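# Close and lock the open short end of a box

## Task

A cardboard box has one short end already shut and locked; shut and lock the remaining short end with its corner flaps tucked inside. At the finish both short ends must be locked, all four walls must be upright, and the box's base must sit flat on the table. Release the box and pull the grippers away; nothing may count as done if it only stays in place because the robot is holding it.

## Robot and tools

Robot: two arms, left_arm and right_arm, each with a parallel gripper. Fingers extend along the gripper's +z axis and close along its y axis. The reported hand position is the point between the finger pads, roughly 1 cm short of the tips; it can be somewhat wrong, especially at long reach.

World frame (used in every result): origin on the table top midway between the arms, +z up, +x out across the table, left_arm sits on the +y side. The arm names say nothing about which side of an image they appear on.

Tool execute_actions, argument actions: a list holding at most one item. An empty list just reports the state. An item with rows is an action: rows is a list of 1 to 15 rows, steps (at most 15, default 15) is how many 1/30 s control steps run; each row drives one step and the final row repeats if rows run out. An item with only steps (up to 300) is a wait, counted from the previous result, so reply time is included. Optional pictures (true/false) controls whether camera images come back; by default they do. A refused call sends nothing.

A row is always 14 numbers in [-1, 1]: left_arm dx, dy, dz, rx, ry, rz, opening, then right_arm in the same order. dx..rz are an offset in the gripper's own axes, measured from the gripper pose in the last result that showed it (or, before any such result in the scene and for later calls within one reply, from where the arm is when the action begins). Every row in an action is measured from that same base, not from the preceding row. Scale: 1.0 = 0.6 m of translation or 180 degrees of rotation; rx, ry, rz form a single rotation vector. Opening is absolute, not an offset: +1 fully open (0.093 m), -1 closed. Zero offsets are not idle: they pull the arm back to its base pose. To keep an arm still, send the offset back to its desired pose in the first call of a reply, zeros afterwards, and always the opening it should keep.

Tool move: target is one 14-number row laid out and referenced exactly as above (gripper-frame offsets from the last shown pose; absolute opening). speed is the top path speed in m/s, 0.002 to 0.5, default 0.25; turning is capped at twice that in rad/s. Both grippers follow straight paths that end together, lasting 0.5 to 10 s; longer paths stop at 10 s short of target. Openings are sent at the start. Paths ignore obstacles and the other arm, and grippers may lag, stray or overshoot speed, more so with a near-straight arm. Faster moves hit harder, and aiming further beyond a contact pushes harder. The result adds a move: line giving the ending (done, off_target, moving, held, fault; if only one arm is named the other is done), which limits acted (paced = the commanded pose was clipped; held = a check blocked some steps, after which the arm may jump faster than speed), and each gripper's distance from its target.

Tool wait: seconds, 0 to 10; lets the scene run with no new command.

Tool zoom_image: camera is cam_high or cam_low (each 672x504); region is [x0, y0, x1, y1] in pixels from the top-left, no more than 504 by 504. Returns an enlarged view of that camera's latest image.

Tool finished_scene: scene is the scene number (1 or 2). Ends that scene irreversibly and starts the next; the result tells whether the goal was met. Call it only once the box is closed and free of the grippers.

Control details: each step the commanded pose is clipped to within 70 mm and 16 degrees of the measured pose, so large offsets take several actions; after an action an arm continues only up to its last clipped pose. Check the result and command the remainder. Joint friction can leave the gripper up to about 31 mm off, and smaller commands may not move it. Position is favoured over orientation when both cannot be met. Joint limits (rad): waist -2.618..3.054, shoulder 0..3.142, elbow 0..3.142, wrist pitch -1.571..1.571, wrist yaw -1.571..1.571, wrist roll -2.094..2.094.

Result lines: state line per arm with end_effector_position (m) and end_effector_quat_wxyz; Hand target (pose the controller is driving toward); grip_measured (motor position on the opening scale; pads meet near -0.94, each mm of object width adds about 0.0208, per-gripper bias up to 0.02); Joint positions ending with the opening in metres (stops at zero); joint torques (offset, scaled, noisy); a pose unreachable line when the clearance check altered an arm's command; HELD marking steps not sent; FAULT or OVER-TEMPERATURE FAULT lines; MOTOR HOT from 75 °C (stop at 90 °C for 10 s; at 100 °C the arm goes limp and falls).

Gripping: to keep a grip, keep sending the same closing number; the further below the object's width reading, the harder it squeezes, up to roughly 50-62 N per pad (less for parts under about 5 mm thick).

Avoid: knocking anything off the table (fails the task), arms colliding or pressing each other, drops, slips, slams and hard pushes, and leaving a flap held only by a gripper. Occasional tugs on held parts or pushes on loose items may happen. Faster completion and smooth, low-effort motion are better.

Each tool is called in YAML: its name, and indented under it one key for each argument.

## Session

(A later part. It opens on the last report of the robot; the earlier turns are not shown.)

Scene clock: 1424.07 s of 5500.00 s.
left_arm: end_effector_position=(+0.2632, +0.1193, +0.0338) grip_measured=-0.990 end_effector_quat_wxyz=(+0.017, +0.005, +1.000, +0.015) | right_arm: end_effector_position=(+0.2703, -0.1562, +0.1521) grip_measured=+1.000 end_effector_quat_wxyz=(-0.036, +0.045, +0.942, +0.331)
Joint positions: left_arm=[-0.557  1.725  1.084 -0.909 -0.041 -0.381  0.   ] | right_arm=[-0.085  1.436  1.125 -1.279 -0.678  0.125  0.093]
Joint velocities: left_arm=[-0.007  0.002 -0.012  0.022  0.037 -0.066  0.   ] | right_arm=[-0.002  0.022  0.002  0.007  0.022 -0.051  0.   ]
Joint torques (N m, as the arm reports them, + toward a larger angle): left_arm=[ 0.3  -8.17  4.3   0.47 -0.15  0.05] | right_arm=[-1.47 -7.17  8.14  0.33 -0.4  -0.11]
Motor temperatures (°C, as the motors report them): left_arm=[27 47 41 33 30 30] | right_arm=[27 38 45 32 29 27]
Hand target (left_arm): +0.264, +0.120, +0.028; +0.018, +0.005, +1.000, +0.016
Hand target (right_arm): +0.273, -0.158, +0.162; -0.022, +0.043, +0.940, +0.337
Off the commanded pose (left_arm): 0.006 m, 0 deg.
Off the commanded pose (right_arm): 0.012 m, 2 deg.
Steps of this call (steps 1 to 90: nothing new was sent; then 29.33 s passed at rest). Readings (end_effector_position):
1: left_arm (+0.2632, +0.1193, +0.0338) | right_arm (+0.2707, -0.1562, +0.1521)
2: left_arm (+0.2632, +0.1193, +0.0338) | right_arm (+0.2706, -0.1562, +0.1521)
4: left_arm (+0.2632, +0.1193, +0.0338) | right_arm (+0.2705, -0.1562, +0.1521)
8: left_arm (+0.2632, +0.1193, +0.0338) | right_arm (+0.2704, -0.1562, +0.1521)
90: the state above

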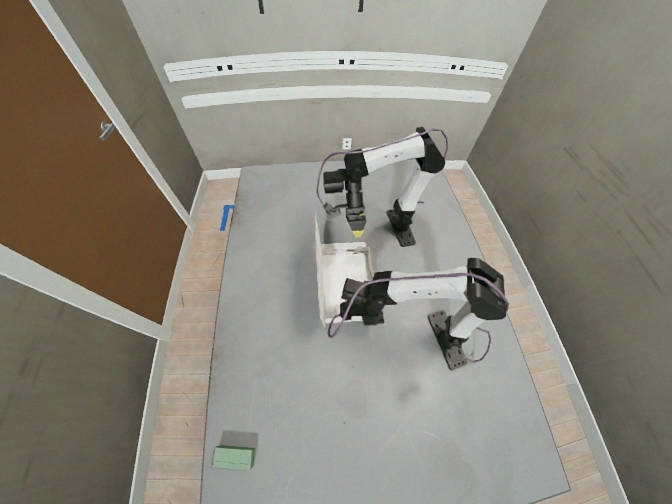

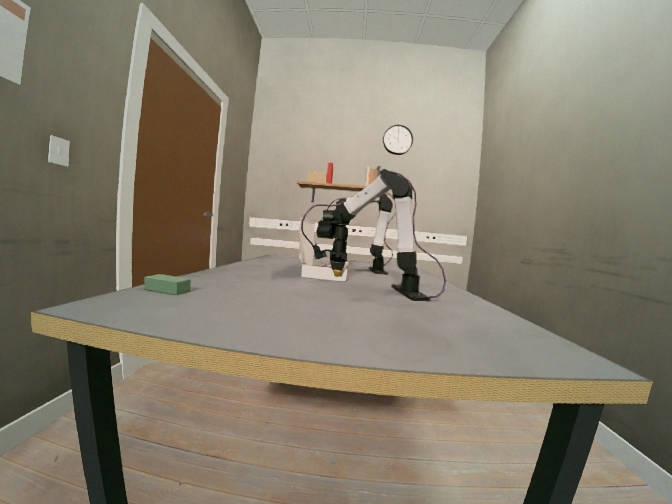

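move:
  target: [0,0,-0.13,0,0,0,0.3, 0.03,-0.20,0.115,0,0,0,-1]

move:
  target: [-0.07,-0.37,0.02,0.235,0,0,-0.3, 0,0,0,0,0,0,-1]

Scene clock: 1451.53 s of 5500.00 s.
left_arm: end_effector_position=(+0.2603, +0.1204, +0.1052) grip_measured=+0.298 end_effector_quat_wxyz=(+0.011, +0.005, +1.000, +0.017) | right_arm: end_effector_position=(+0.2385, -0.2026, +0.0307) grip_measured=-0.977 end_effector_quat_wxyz=(-0.038, +0.045, +0.943, +0.329)
Joint positions: left_arm=[-0.557  1.656  1.3   -1.208 -0.041 -0.382  0.06 ] | right_arm=[-0.303  1.545  0.704 -0.925 -0.65  -0.154  0.   ]
Joint velocities: left_arm=[ 0.017 -0.007 -0.012 -0.022 -0.037 -0.037 -0.   ] | right_arm=[ 0.007 -0.002 -0.012  0.051 -0.037 -0.007  0.   ]
Joint torques (N m, as the arm reports them, + toward a larger angle): left_arm=[-0.56 -9.99  7.05  0.17 -0.15 -0.03] | right_arm=[-1.31 -4.55  4.22  0.31 -0.31 -0.13]
Motor temperatures (°C, as the motors report them): left_arm=[27 47 41 33 30 30] | right_arm=[27 38 46 32 29 27]
Hand target (left_arm): +0.260, +0.118, +0.112; +0.017, +0.005, +1.000, +0.015
Hand target (right_arm): +0.238, -0.205, +0.026; -0.036, +0.045, +0.942, +0.330
Off the commanded pose (left_arm): 0.007 m, 1 deg.
Off the commanded pose (right_arm): 0.006 m, 0 deg.
After step 90, 23.20 s passed at rest.
move: done

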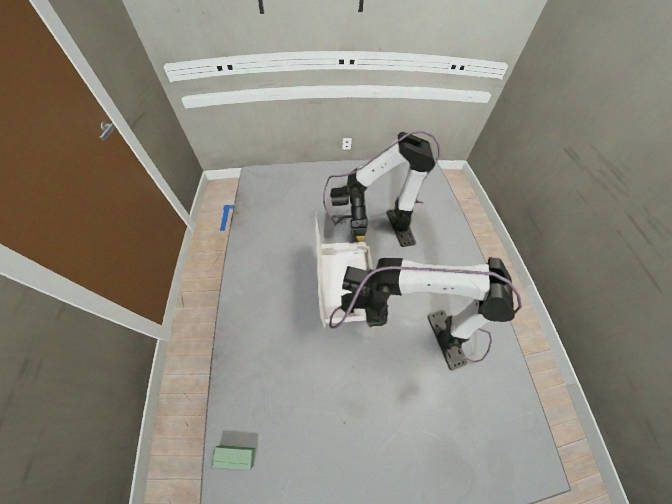

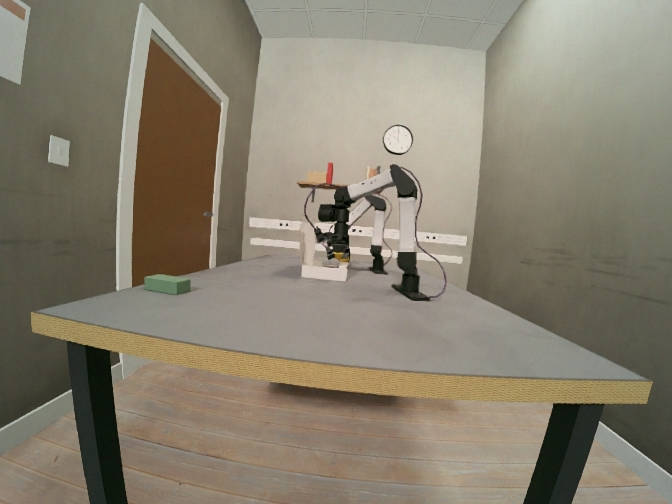

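Scene clock: 1453.70 s of 5500.00 s.
left_arm: end_effector_position=(+0.2972, -0.0950, +0.0870) grip_measured=-0.298 end_effector_quat_wxyz=(+0.005, +0.002, +0.941, -0.339) | right_arm: end_effector_position=(+0.2385, -0.2026, +0.0307) grip_measured=-0.977 end_effector_quat_wxyz=(-0.038, +0.045, +0.943, +0.329)
Joint positions: left_arm=[-0.769  1.903  1.341 -0.563  0.549 -0.725  0.031] | right_arm=[-0.303  1.545  0.704 -0.925 -0.65  -0.154  0.   ]
Joint velocities: left_arm=[ 0.017  0.002 -0.012  0.051 -0.007 -0.022  0.   ] | right_arm=[-0.022 -0.017  0.002  0.007  0.007  0.051  0.   ]
Joint torques (N m, as the arm reports them, + toward a larger angle): left_arm=[ -0.48 -10.84   7.4    1.16   0.31   0.  ] | right_arm=[-0.27 -5.66  5.    0.11 -0.28 -0.03]
Motor temperatures (°C, as the motors report them): left_arm=[27 48 42 33 30 30] | right_arm=[27 38 46 32 29 27]
Hand target (left_arm): +0.299, -0.103, +0.087; +0.006, +0.007, +0.938, -0.346
Hand target (right_arm): +0.239, -0.203, +0.031; -0.038, +0.045, +0.943, +0.329
Off the commanded pose (left_arm): 0.007 m, 1 deg.
Off the commanded pose (right_arm): 0.000 m, 0 deg.
move: done

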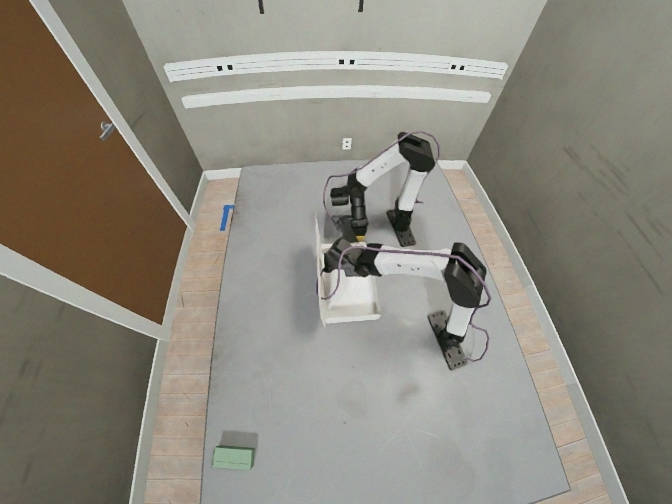

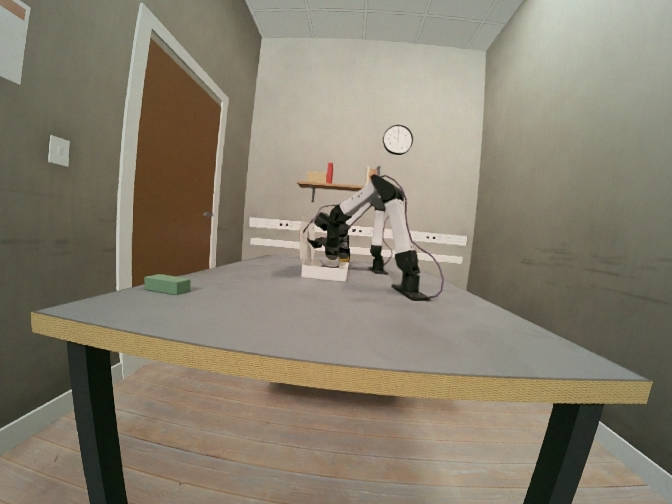

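move:
  target: [-0.01,0.053,0.095,0,0,0,-0.3, 0,-0.018,0.022,0,0,0,-1]
  speed: 0.1

move:
  target: [0,-0.068,0.075,0,0,0,-0.3, 0,-0.01,0.012,0,0,0,-1]
  speed: 0.05

move:
  target: [0,0,0,0,0,0,-1, 0,-0.006,0.008,0,0,0,-1]

move:
  target: [0,-0.07,-0.07,-0.04,0,0,-1, 0,-0.006,0.008,0,0,0,-1]
  speed: 0.05

zoom_image:
  camera: "cam_high"
  region: [290, 200, 410, 290]

Scene clock: 1475.20 s of 5500.00 s.
left_arm: end_effector_position=(+0.3083, -0.1051, +0.0308) grip_measured=-0.298 end_effector_quat_wxyz=(+0.008, +0.001, +0.939, -0.343) | right_arm: end_effector_position=(+0.2398, -0.2029, +0.0195) grip_measured=-0.977 end_effector_quat_wxyz=(-0.034, +0.043, +0.943, +0.328)
Joint positions: left_arm=[-0.774  2.034  1.282 -0.358  0.548 -0.737  0.031] | right_arm=[-0.303  1.573  0.679 -0.863 -0.65  -0.154  0.   ]
Joint velocities: left_arm=[ 0.002 -0.027 -0.002 -0.007 -0.037  0.081 -0.001] | right_arm=[ 0.007 -0.022 -0.017 -0.081 -0.037 -0.022  0.   ]
Joint torques (N m, as the arm reports them, + toward a larger angle): left_arm=[ -0.59 -12.     4.92   1.19   0.17   0.03] | right_arm=[-0.48 -4.74  3.59  0.32 -0.3  -0.06]
Motor temperatures (°C, as the motors report them): left_arm=[27 50 44 35 30 30] | right_arm=[27 37 44 32 29 27]
Hand target (left_arm): +0.304, -0.107, +0.023; +0.005, +0.002, +0.941, -0.339
Hand target (right_arm): +0.237, -0.203, +0.014; -0.038, +0.045, +0.943, +0.329
Off the commanded pose (left_arm): 0.009 m, 1 deg.
Off the commanded pose (right_arm): 0.007 m, 1 deg.
After step 90, 17.27 s passed at rest.
move: done

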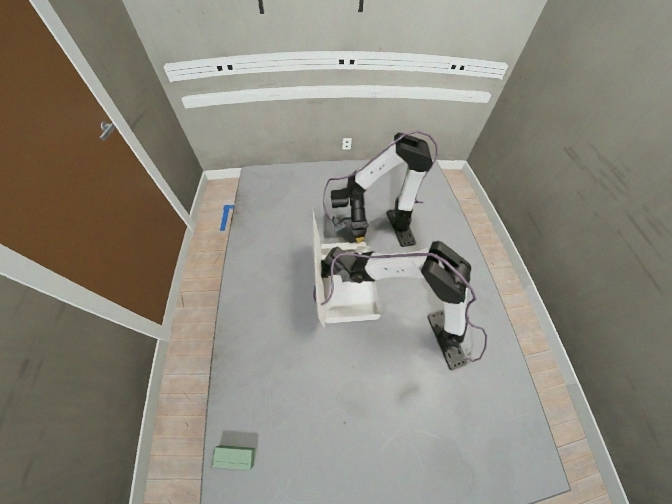

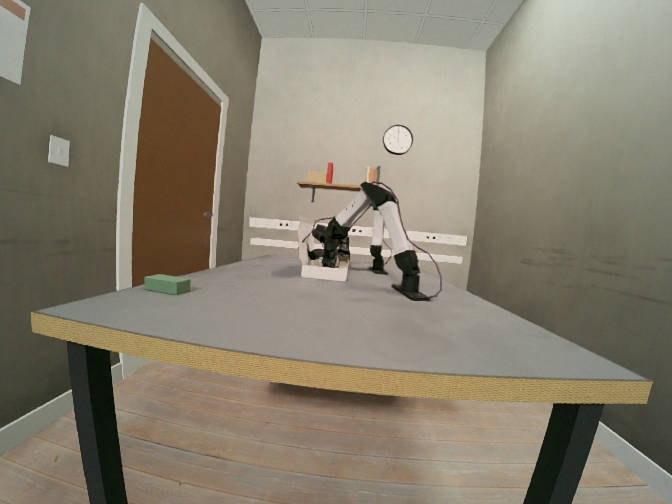

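Scene clock: 1476.70 s of 5500.00 s.
left_arm: end_effector_position=(+0.3094, -0.1554, +0.0294) grip_measured=-0.299 end_effector_quat_wxyz=(+0.008, -0.003, +0.939, -0.344) | right_arm: end_effector_position=(+0.2426, -0.2037, +0.0188) grip_measured=-0.977 end_effector_quat_wxyz=(-0.027, +0.041, +0.944, +0.326)
Joint positions: left_arm=[-0.87   2.133  1.422 -0.347  0.502 -0.845  0.031] | right_arm=[-0.303  1.573  0.679 -0.848 -0.648 -0.154  0.   ]
Joint velocities: left_arm=[ 0.002 -0.012 -0.012 -0.081 -0.081  0.007  0.   ] | right_arm=[ 0.002 -0.002 -0.007  0.066  0.022 -0.022  0.   ]
Joint torques (N m, as the arm reports them, + toward a larger angle): left_arm=[ -1.36 -11.65   7.11   1.27   0.14  -0.01] | right_arm=[-0.46 -3.97  3.4   0.44 -0.3  -0.05]
Motor temperatures (°C, as the motors report them): left_arm=[27 51 44 35 30 30] | right_arm=[27 37 44 32 29 27]
Hand target (left_arm): +0.307, -0.165, +0.023; +0.008, +0.001, +0.939, -0.343
Hand target (right_arm): +0.239, -0.203, +0.011; -0.034, +0.043, +0.943, +0.328
Off the commanded pose (left_arm): 0.012 m, 0 deg.
Off the commanded pose (right_arm): 0.009 m, 1 deg.
move: off_target (left_arm)

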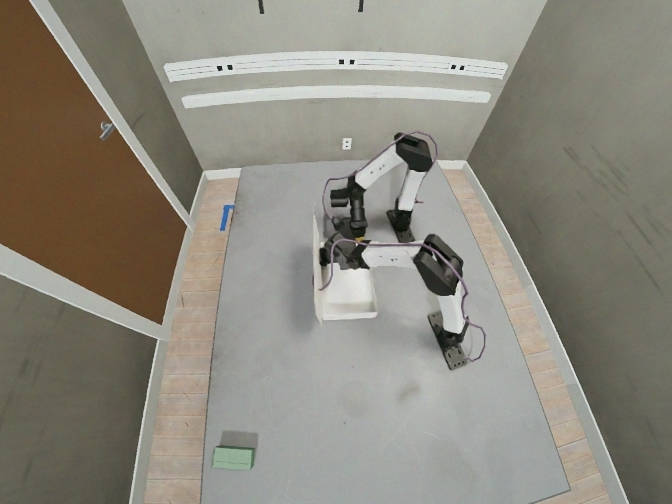

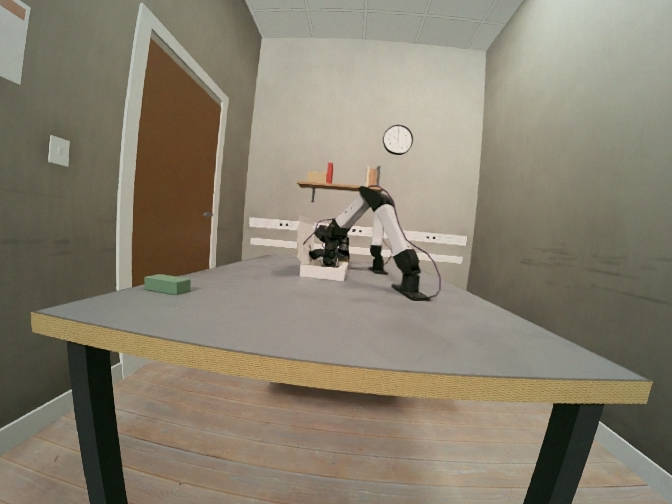

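Scene clock: 1477.40 s of 5500.00 s.
left_arm: end_effector_position=(+0.3093, -0.1554, +0.0294) grip_measured=-0.999 end_effector_quat_wxyz=(+0.007, -0.003, +0.939, -0.344) | right_arm: end_effector_position=(+0.2426, -0.2036, +0.0189) grip_measured=-0.977 end_effector_quat_wxyz=(-0.027, +0.041, +0.944, +0.327)
Joint positions: left_arm=[-0.87   2.133  1.422 -0.347  0.503 -0.845  0.   ] | right_arm=[-0.303  1.573  0.679 -0.848 -0.649 -0.154  0.   ]
Joint velocities: left_arm=[-0.027 -0.002 -0.002 -0.007 -0.007 -0.022  0.   ] | right_arm=[-0.012 -0.002  0.002  0.022 -0.051 -0.022  0.   ]
Joint torques (N m, as the arm reports them, + toward a larger angle): left_arm=[  0.22 -14.5    6.2    1.14   0.21   0.05] | right_arm=[-0.21 -4.54  3.9   0.45 -0.28 -0.03]
Motor temperatures (°C, as the motors report them): left_arm=[27 51 44 35 30 30] | right_arm=[27 37 44 32 28 27]
Hand target (left_arm): +0.309, -0.155, +0.029; +0.007, -0.003, +0.939, -0.344
Hand target (right_arm): +0.242, -0.204, +0.013; -0.027, +0.041, +0.944, +0.326
Off the commanded pose (left_arm): 0.000 m, 0 deg.
Off the commanded pose (right_arm): 0.006 m, 0 deg.
move: done

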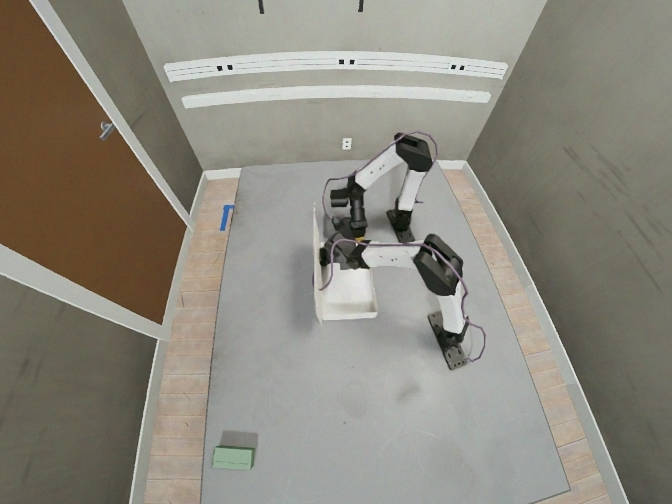

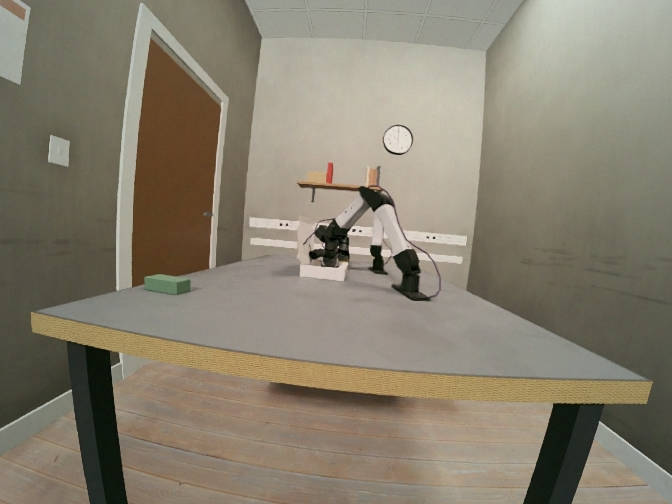

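Scene clock: 1479.20 s of 5500.00 s.
left_arm: end_effector_position=(+0.3101, -0.1554, +0.0803) grip_measured=-0.999 end_effector_quat_wxyz=(+0.001, -0.012, +0.959, -0.282) | right_arm: end_effector_position=(+0.2426, -0.2035, +0.0189) grip_measured=-0.977 end_effector_quat_wxyz=(-0.027, +0.041, +0.944, +0.327)
Joint positions: left_arm=[-0.898  2.119  1.683 -0.721  0.408 -0.845  0.   ] | right_arm=[-0.303  1.573  0.679 -0.848 -0.649 -0.154  0.   ]
Joint velocities: left_arm=[-0.012 -0.017 -0.007 -0.051  0.007 -0.022  0.   ] | right_arm=[-0.002  0.002 -0.002  0.051  0.007  0.022  0.   ]
Joint torques (N m, as the arm reports them, + toward a larger angle): left_arm=[ -0.73 -16.04   7.77   0.9    0.12   0.15] | right_arm=[-0.25 -4.7   3.97  0.46 -0.3  -0.01]
Motor temperatures (°C, as the motors report them): left_arm=[27 52 45 35 30 30] | right_arm=[27 37 44 32 28 27]
Hand target (left_arm): +0.308, -0.160, +0.089; +0.008, -0.003, +0.959, -0.284
Hand target (right_arm): +0.242, -0.203, +0.013; -0.027, +0.041, +0.944, +0.327
Off the commanded pose (left_arm): 0.010 m, 1 deg.
Off the commanded pose (right_arm): 0.006 m, 0 deg.
move: done

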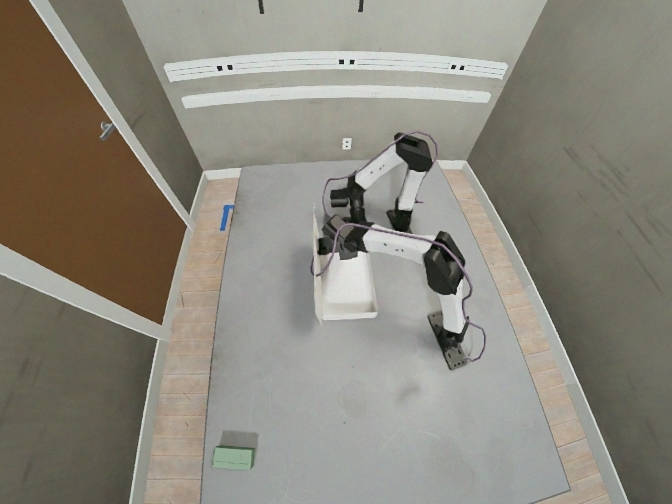

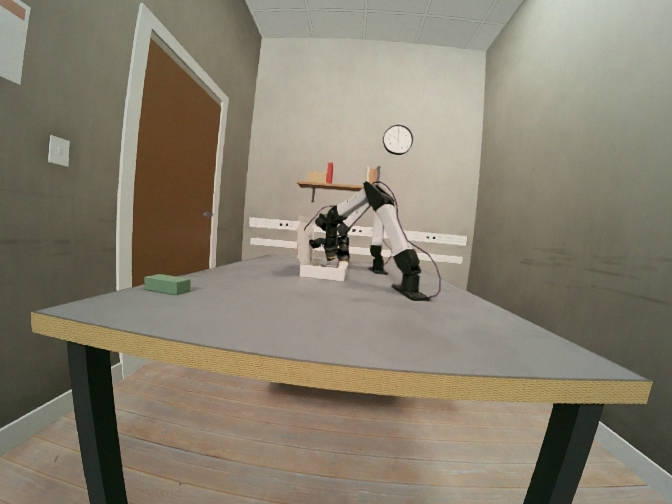

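Region (290, 200, 410, 290) of cam_high's 672x504 image, scaled by 4.200, with more detail than that image has; it fills the top 378 rows of this view, and the rest is white.

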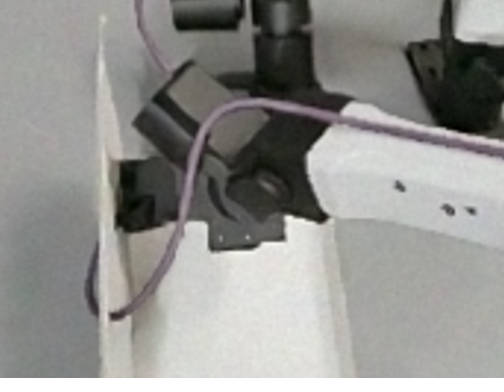

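move:
  target: [0,0.2,-0.2,0,0,0,-0.3, 0,-0.006,0.008,0,0,0,-1]

zoom_image:
  camera: "cam_high"
  region: [290, 190, 410, 280]

zoom_image:
  camera: "cam_low"
  region: [280, 210, 380, 290]

Scene clock: 1489.63 s of 5500.00 s.
left_arm: end_effector_position=(+0.3142, +0.0093, +0.1161) grip_measured=-0.302 end_effector_quat_wxyz=(+0.008, -0.015, +0.960, -0.280) | right_arm: end_effector_position=(+0.2426, -0.2035, +0.0189) grip_measured=-0.977 end_effector_quat_wxyz=(-0.027, +0.041, +0.944, +0.327)
Joint positions: left_arm=[-0.538  1.806  1.404 -0.918  0.515 -0.47   0.031] | right_arm=[-0.303  1.573  0.679 -0.848 -0.649 -0.154  0.   ]
Joint velocities: left_arm=[ 0.002 -0.012  0.007 -0.022 -0.066  0.037 -0.   ] | right_arm=[-0.017 -0.007  0.002 -0.037  0.051  0.022  0.   ]
Joint torques (N m, as the arm reports them, + toward a larger angle): left_arm=[  0.35 -12.5    5.41   0.61   0.35   0.14] | right_arm=[-0.22 -4.66  3.84  0.45 -0.29 -0.04]
Motor temperatures (°C, as the motors report them): left_arm=[27 57 46 35 30 30] | right_arm=[27 36 43 32 28 27]
Hand target (left_arm): +0.308, +0.011, +0.116; +0.001, -0.012, +0.960, -0.280
Hand target (right_arm): +0.242, -0.203, +0.013; -0.027, +0.041, +0.944, +0.327
Off the commanded pose (left_arm): 0.008 m, 1 deg.
Off the commanded pose (right_arm): 0.006 m, 0 deg.
After step 90, 6.13 s passed at rest.
move: done

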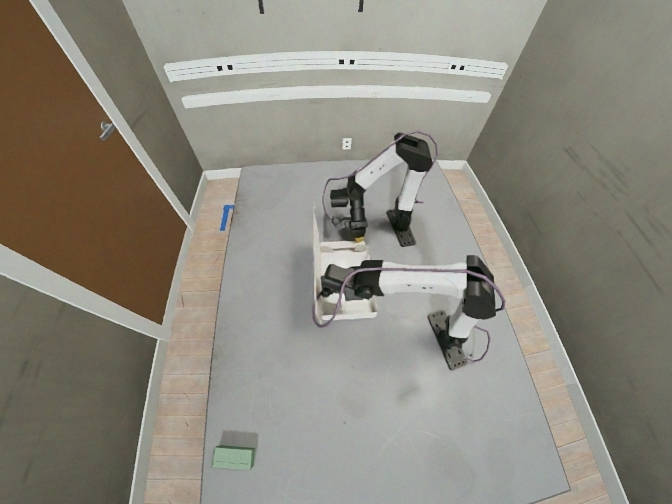

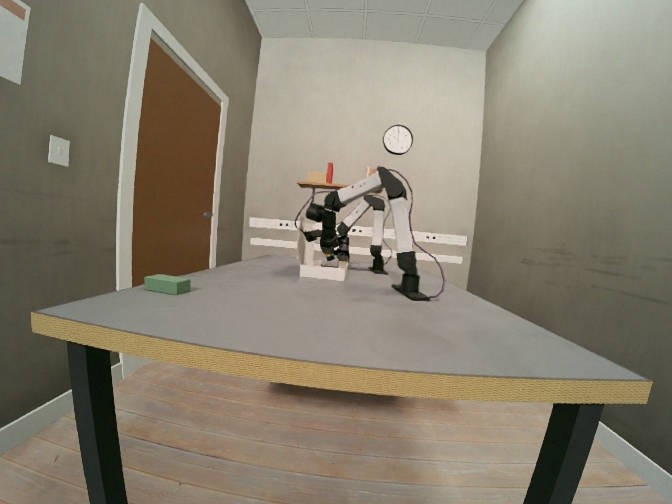

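Region (290, 190, 410, 280) of cam_high's 672x504 image, scaled by 4.200, with more detail than that image has; it fills the top 378 rows of this view, and the rest is white.

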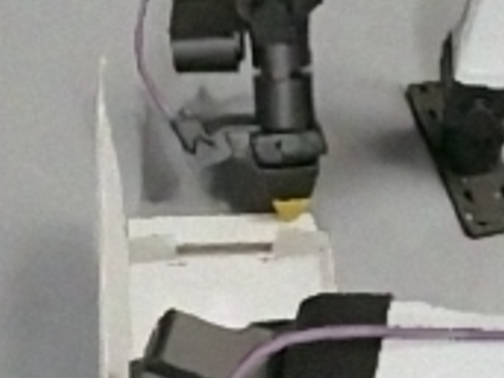

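Region (280, 210, 380, 290) of cam_low's 672x504 image, scaled by 5.040, with more detail than that image has; it fills the top 403 rows of this view, and the rest is white.

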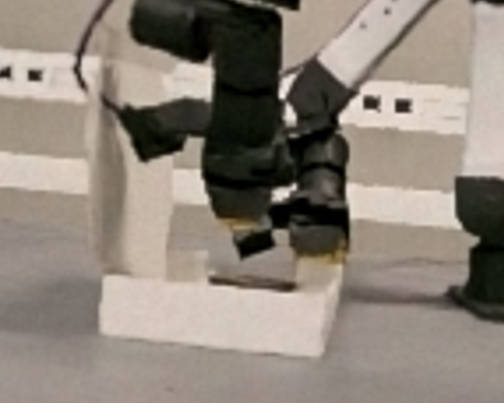

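move:
  target: [0.015,-0.10,0.245,0.05,0,0,-0.3, 0,-0.006,0.008,0,0,0,-1]
  speed: 0.15

move:
  target: [0,-0.07,0.08,0,0,0,-0.3, 0,-0.006,0.008,0,0,0,-1]
  speed: 0.05

move:
  target: [0,-0.01,0.01,0,0,0,-1, 0,0,0,0,0,0,-1]

move:
  target: [0,-0.08,-0.06,-0.05,0,0,-1, 0,0,0,0,0,0,-1]
  speed: 0.05

zoom_image:
  camera: "cam_low"
  region: [280, 210, 380, 290]

Scene clock: 1504.53 s of 5500.00 s.
left_arm: end_effector_position=(+0.3145, -0.1210, +0.0337) grip_measured=-0.302 end_effector_quat_wxyz=(+0.015, -0.014, +0.933, -0.358) | right_arm: end_effector_position=(+0.2426, -0.2035, +0.0189) grip_measured=-0.977 end_effector_quat_wxyz=(-0.027, +0.041, +0.944, +0.327)
Joint positions: left_arm=[-0.795  2.055  1.301 -0.297  0.544 -0.807  0.031] | right_arm=[-0.303  1.573  0.679 -0.848 -0.649 -0.154  0.   ]
Joint velocities: left_arm=[-0.022 -0.002 -0.012  0.022  0.007 -0.007  0.001] | right_arm=[-0.012  0.002 -0.017 -0.037 -0.022  0.007  0.   ]
Joint torques (N m, as the arm reports them, + toward a larger angle): left_arm=[ -0.34 -12.18   4.96   1.31   0.24   0.04] | right_arm=[-0.15 -4.63  3.93  0.45 -0.26 -0.03]
Motor temperatures (°C, as the motors report them): left_arm=[27 57 45 34 30 30] | right_arm=[27 35 43 32 28 27]
Hand target (left_arm): +0.310, -0.122, +0.025; +0.008, -0.015, +0.934, -0.356
Hand target (right_arm): +0.242, -0.203, +0.013; -0.027, +0.041, +0.944, +0.327
Off the commanded pose (left_arm): 0.010 m, 1 deg.
Off the commanded pose (right_arm): 0.006 m, 0 deg.
After step 90, 10.20 s passed at rest.
move: done

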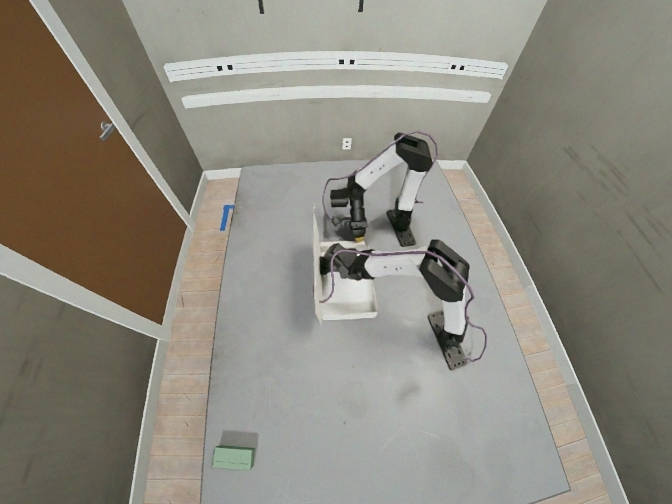

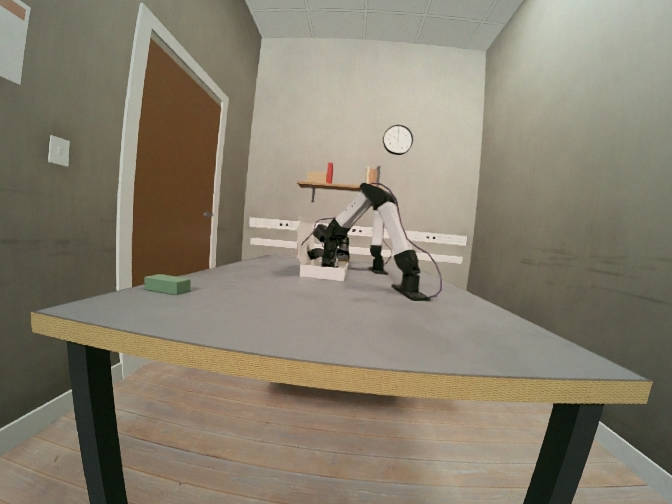

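Scene clock: 1506.10 s of 5500.00 s.
left_arm: end_effector_position=(+0.3155, -0.1782, +0.0306) grip_measured=-0.302 end_effector_quat_wxyz=(+0.013, -0.016, +0.933, -0.360) | right_arm: end_effector_position=(+0.2431, -0.2035, +0.0189) grip_measured=-0.977 end_effector_quat_wxyz=(-0.026, +0.041, +0.944, +0.327)
Joint positions: left_arm=[-0.898  2.178  1.474 -0.297  0.494 -0.914  0.031] | right_arm=[-0.303  1.573  0.679 -0.846 -0.65  -0.154  0.   ]
Joint velocities: left_arm=[-0.002  0.007 -0.007  0.037 -0.007  0.037  0.001] | right_arm=[-0.002 -0.007  0.007  0.007 -0.022  0.037  0.   ]
Joint torques (N m, as the arm reports them, + toward a larger angle): left_arm=[ -0.56 -12.97   7.43   1.28   0.07   0.04] | right_arm=[-0.17 -4.61  3.93  0.44 -0.27 -0.02]
Motor temperatures (°C, as the motors report them): left_arm=[27 57 45 34 30 30] | right_arm=[27 35 43 32 28 27]
Hand target (left_arm): +0.316, -0.184, +0.026; +0.015, -0.015, +0.933, -0.359
Hand target (right_arm): +0.242, -0.203, +0.013; -0.027, +0.041, +0.944, +0.327
Off the commanded pose (left_arm): 0.008 m, 0 deg.
Off the commanded pose (right_arm): 0.006 m, 0 deg.
move: done

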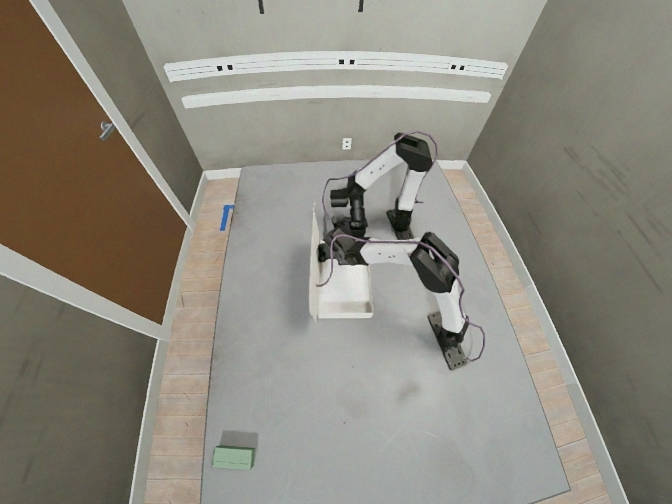

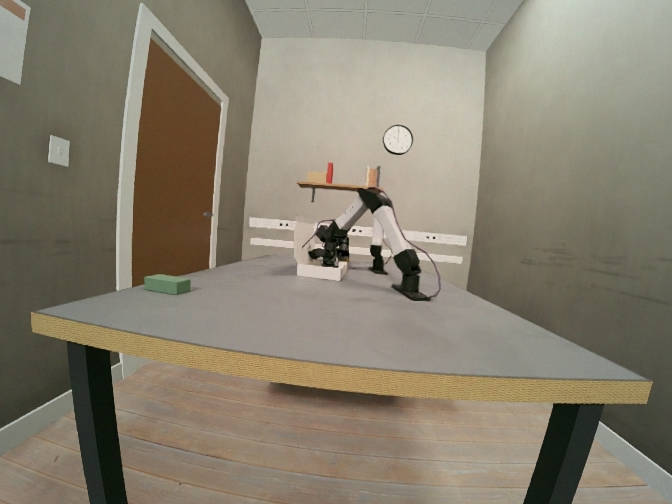

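Scene clock: 1506.80 s of 5500.00 s.
left_arm: end_effector_position=(+0.3154, -0.1846, +0.0424) grip_measured=-0.996 end_effector_quat_wxyz=(+0.015, -0.003, +0.926, -0.377) | right_arm: end_effector_position=(+0.2428, -0.2036, +0.0199) grip_measured=-0.977 end_effector_quat_wxyz=(-0.026, +0.043, +0.943, +0.329)
Joint positions: left_arm=[-0.9    2.167  1.484 -0.287  0.522 -0.906  0.   ] | right_arm=[-0.307  1.571  0.679 -0.851 -0.654 -0.154  0.   ]
Joint velocities: left_arm=[-0.012 -0.017  0.002 -0.022  0.037  0.022  0.   ] | right_arm=[-0.017  0.007 -0.022 -0.022  0.037  0.037  0.   ]
Joint torques (N m, as the arm reports them, + toward a larger angle): left_arm=[ -0.64 -12.2    7.56   1.15  -0.25  -0.11] | right_arm=[ 0.14 -5.61  5.    0.2  -0.27 -0.04]
Motor temperatures (°C, as the motors report them): left_arm=[27 57 45 34 30 30] | right_arm=[27 35 43 32 28 27]
Hand target (left_arm): +0.315, -0.186, +0.030; +0.014, -0.015, +0.933, -0.360
Hand target (right_arm): +0.243, -0.204, +0.019; -0.026, +0.041, +0.944, +0.327
Off the commanded pose (left_arm): 0.012 m, 3 deg.
Off the commanded pose (right_arm): 0.001 m, 0 deg.
move: off_target (left_arm)

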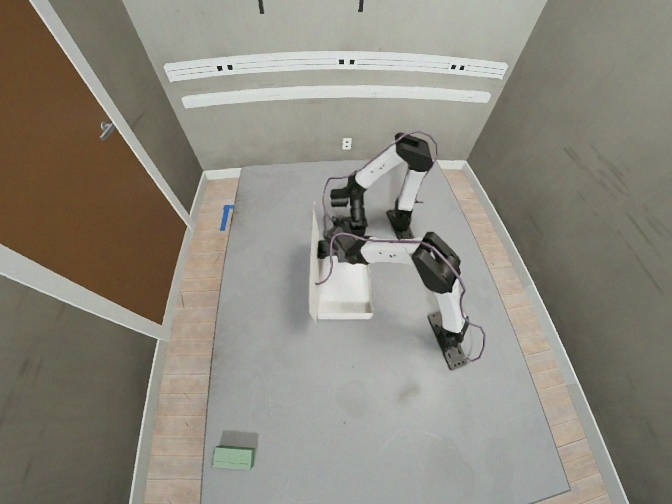

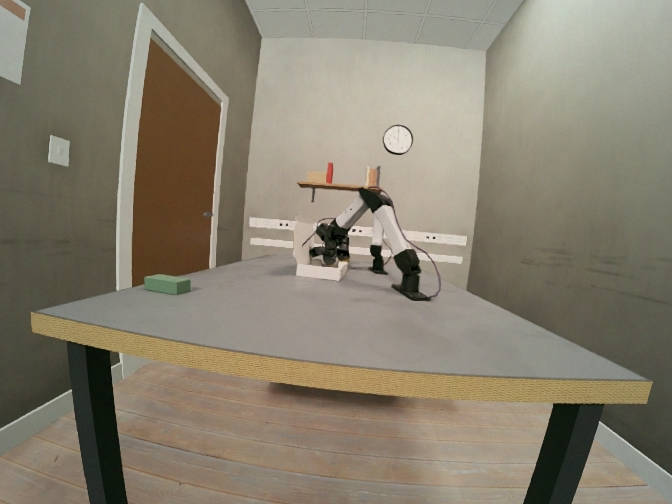

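Scene clock: 1508.67 s of 5500.00 s.
left_arm: end_effector_position=(+0.3154, -0.1745, +0.0907) grip_measured=-0.997 end_effector_quat_wxyz=(+0.013, -0.016, +0.961, -0.277) | right_arm: end_effector_position=(+0.2427, -0.2037, +0.0201) grip_measured=-0.977 end_effector_quat_wxyz=(-0.026, +0.044, +0.943, +0.330)
Joint positions: left_arm=[-0.931  2.167  1.802 -0.771  0.368 -0.88   0.   ] | right_arm=[-0.309  1.571  0.679 -0.852 -0.655 -0.154  0.   ]
Joint velocities: left_arm=[ 0.007 -0.007  0.022 -0.007 -0.022 -0.037  0.   ] | right_arm=[-0.007 -0.002 -0.002  0.022 -0.081  0.022  0.   ]
Joint torques (N m, as the arm reports them, + toward a larger angle): left_arm=[ -1.3  -14.74   8.79   1.21   0.48  -0.06] | right_arm=[-0.05 -5.91  4.9   0.18 -0.26 -0.02]
Motor temperatures (°C, as the motors report them): left_arm=[27 58 45 35 30 30] | right_arm=[27 35 43 32 28 27]
Hand target (left_arm): +0.313, -0.192, +0.102; +0.015, -0.004, +0.953, -0.303
Hand target (right_arm): +0.243, -0.204, +0.020; -0.026, +0.043, +0.943, +0.329
Off the commanded pose (left_arm): 0.022 m, 3 deg.
Off the commanded pose (right_arm): 0.000 m, 0 deg.
move: off_target (left_arm)

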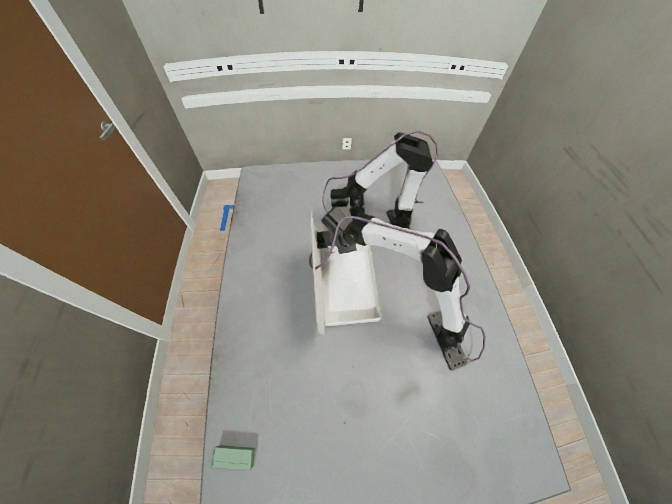

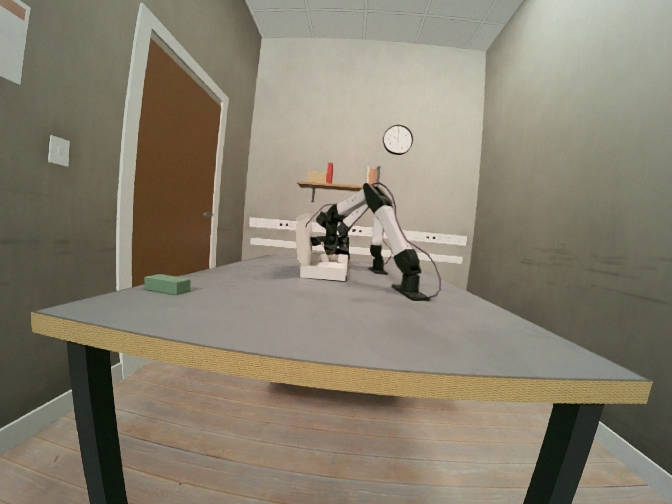

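Region (280, 210, 380, 290) of cam_low's 672x504 image, scaled by 5.040, with more detail than that image has; it fills the top 403 rows of this view, and the rest is white.

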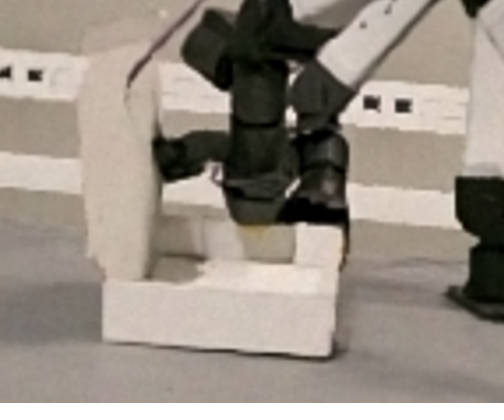

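move:
  target: [0,0.0,-0.08,0,0,0,0.3, 0,-0.03,-0.08,0,0,0,-1]
  speed: 0.1

move:
  target: [0.07,0.40,-0.25,-0.18,0,0,0.3, 0,0,0,0,0,0,-1]

zoom_image:
  camera: "cam_high"
  region: [280, 200, 440, 350]

zoom_image:
  camera: "cam_low"
  region: [280, 210, 380, 290]

Scene clock: 1520.37 s of 5500.00 s.
left_arm: end_effector_position=(+0.3106, -0.1505, +0.1211) grip_measured=+0.298 end_effector_quat_wxyz=(+0.008, -0.018, +0.963, -0.270) | right_arm: end_effector_position=(+0.2409, -0.2434, +0.0457) grip_measured=-0.977 end_effector_quat_wxyz=(-0.020, +0.042, +0.943, +0.329)
Joint positions: left_arm=[-0.899  2.091  1.813 -0.888  0.379 -0.849  0.059] | right_arm=[-0.492  1.571  0.793 -1.086 -0.614 -0.376  0.   ]
Joint velocities: left_arm=[-0.002 -0.002 -0.012 -0.051  0.007  0.022  0.001] | right_arm=[-0.007 -0.012  0.002 -0.037  0.022  0.066  0.   ]
Joint torques (N m, as the arm reports them, + toward a larger angle): left_arm=[  0.93 -16.06   7.89   0.88   0.19   0.13] | right_arm=[-1.38 -4.23  6.66 -0.3  -0.23 -0.12]
Motor temperatures (°C, as the motors report them): left_arm=[27 61 47 35 30 30] | right_arm=[27 36 43 32 28 27]
Hand target (left_arm): +0.314, -0.149, +0.131; +0.014, -0.016, +0.961, -0.277
Hand target (right_arm): +0.242, -0.247, +0.046; -0.026, +0.044, +0.943, +0.329
Off the commanded pose (left_arm): 0.011 m, 1 deg.
Off the commanded pose (right_arm): 0.004 m, 1 deg.
After step 90, 7.60 s passed at rest.
move: off_target (left_arm)

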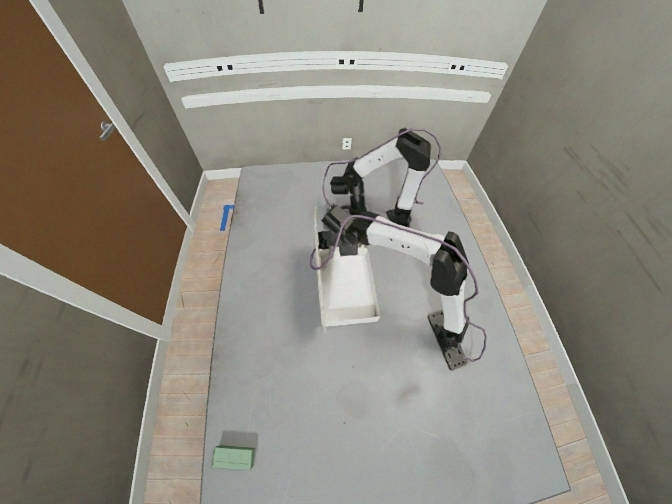

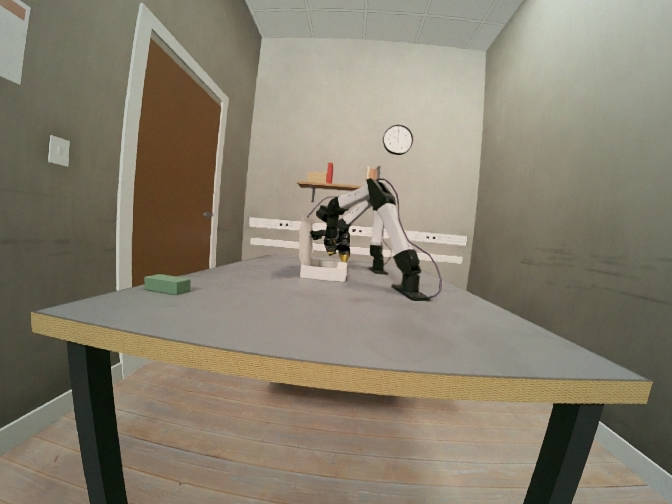

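Scene clock: 1522.10 s of 5500.00 s.
left_arm: end_effector_position=(+0.2661, +0.1260, +0.1239) grip_measured=+0.298 end_effector_quat_wxyz=(+0.008, -0.020, +1.000, +0.006) | right_arm: end_effector_position=(+0.2409, -0.2434, +0.0457) grip_measured=-0.977 end_effector_quat_wxyz=(-0.020, +0.042, +0.943, +0.329)
Joint positions: left_arm=[-0.519  1.661  1.38  -1.28  -0.017 -0.392  0.06 ] | right_arm=[-0.492  1.571  0.793 -1.086 -0.614 -0.376  0.   ]
Joint velocities: left_arm=[ 0.017 -0.002 -0.007 -0.037 -0.007 -0.007 -0.   ] | right_arm=[ 0.002 -0.012 -0.017 -0.007  0.007  0.007  0.   ]
Joint torques (N m, as the arm reports them, + toward a larger angle): left_arm=[  0.73 -10.55   4.73   0.14  -0.22   0.12] | right_arm=[-0.18 -6.02  5.07 -0.1  -0.26 -0.04]
Motor temperatures (°C, as the motors report them): left_arm=[27 61 47 35 30 30] | right_arm=[27 36 43 32 28 27]
Hand target (left_arm): +0.261, +0.132, +0.124; +0.005, -0.019, +1.000, +0.012
Hand target (right_arm): +0.241, -0.243, +0.046; -0.020, +0.042, +0.943, +0.329
Off the commanded pose (left_arm): 0.010 m, 1 deg.
Off the commanded pose (right_arm): 0.000 m, 0 deg.
move: done

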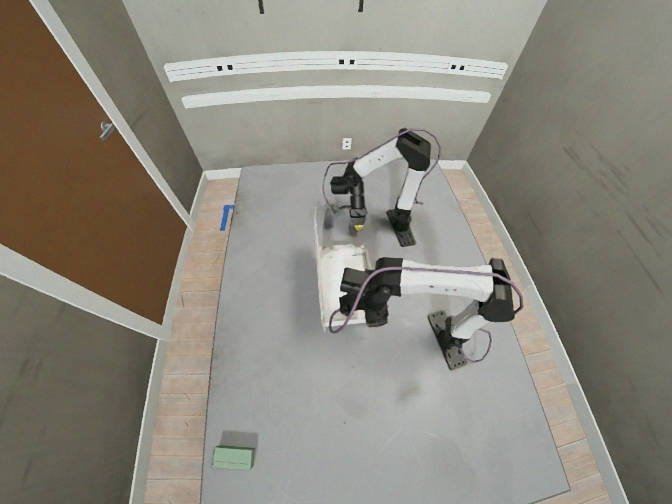

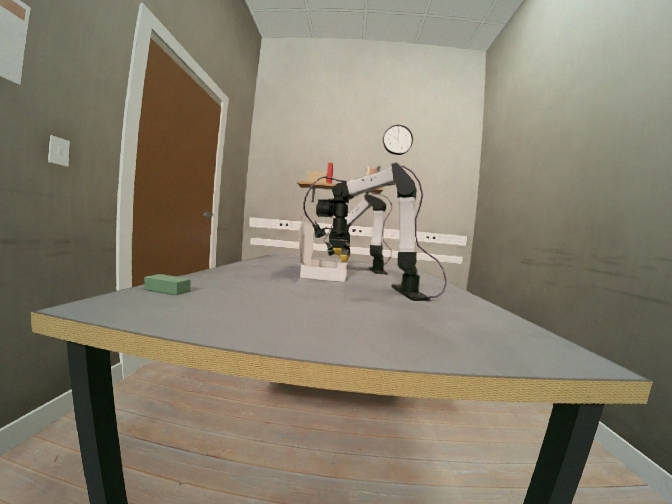

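Region (280, 200, 440, 350) of cam_high's 672x504 image, scaled by 3.150, with more detail than that image has; it fills the top 472 rows of this view, and the rest is white.

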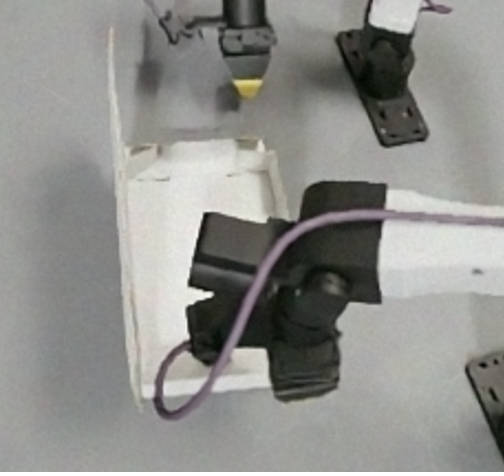

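Region (280, 210, 380, 290) of cam_low's 672x504 image, scaled by 5.040, with more detail than that image has; it fills the top 403 rows of this view, and the rest is white.

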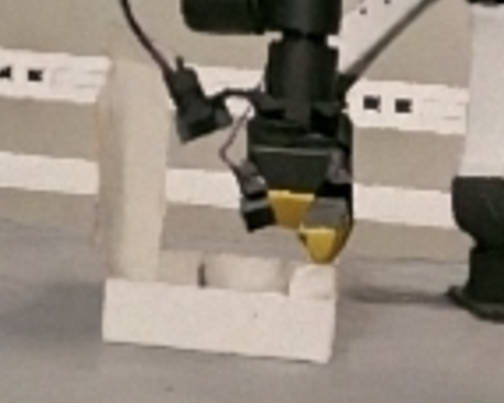

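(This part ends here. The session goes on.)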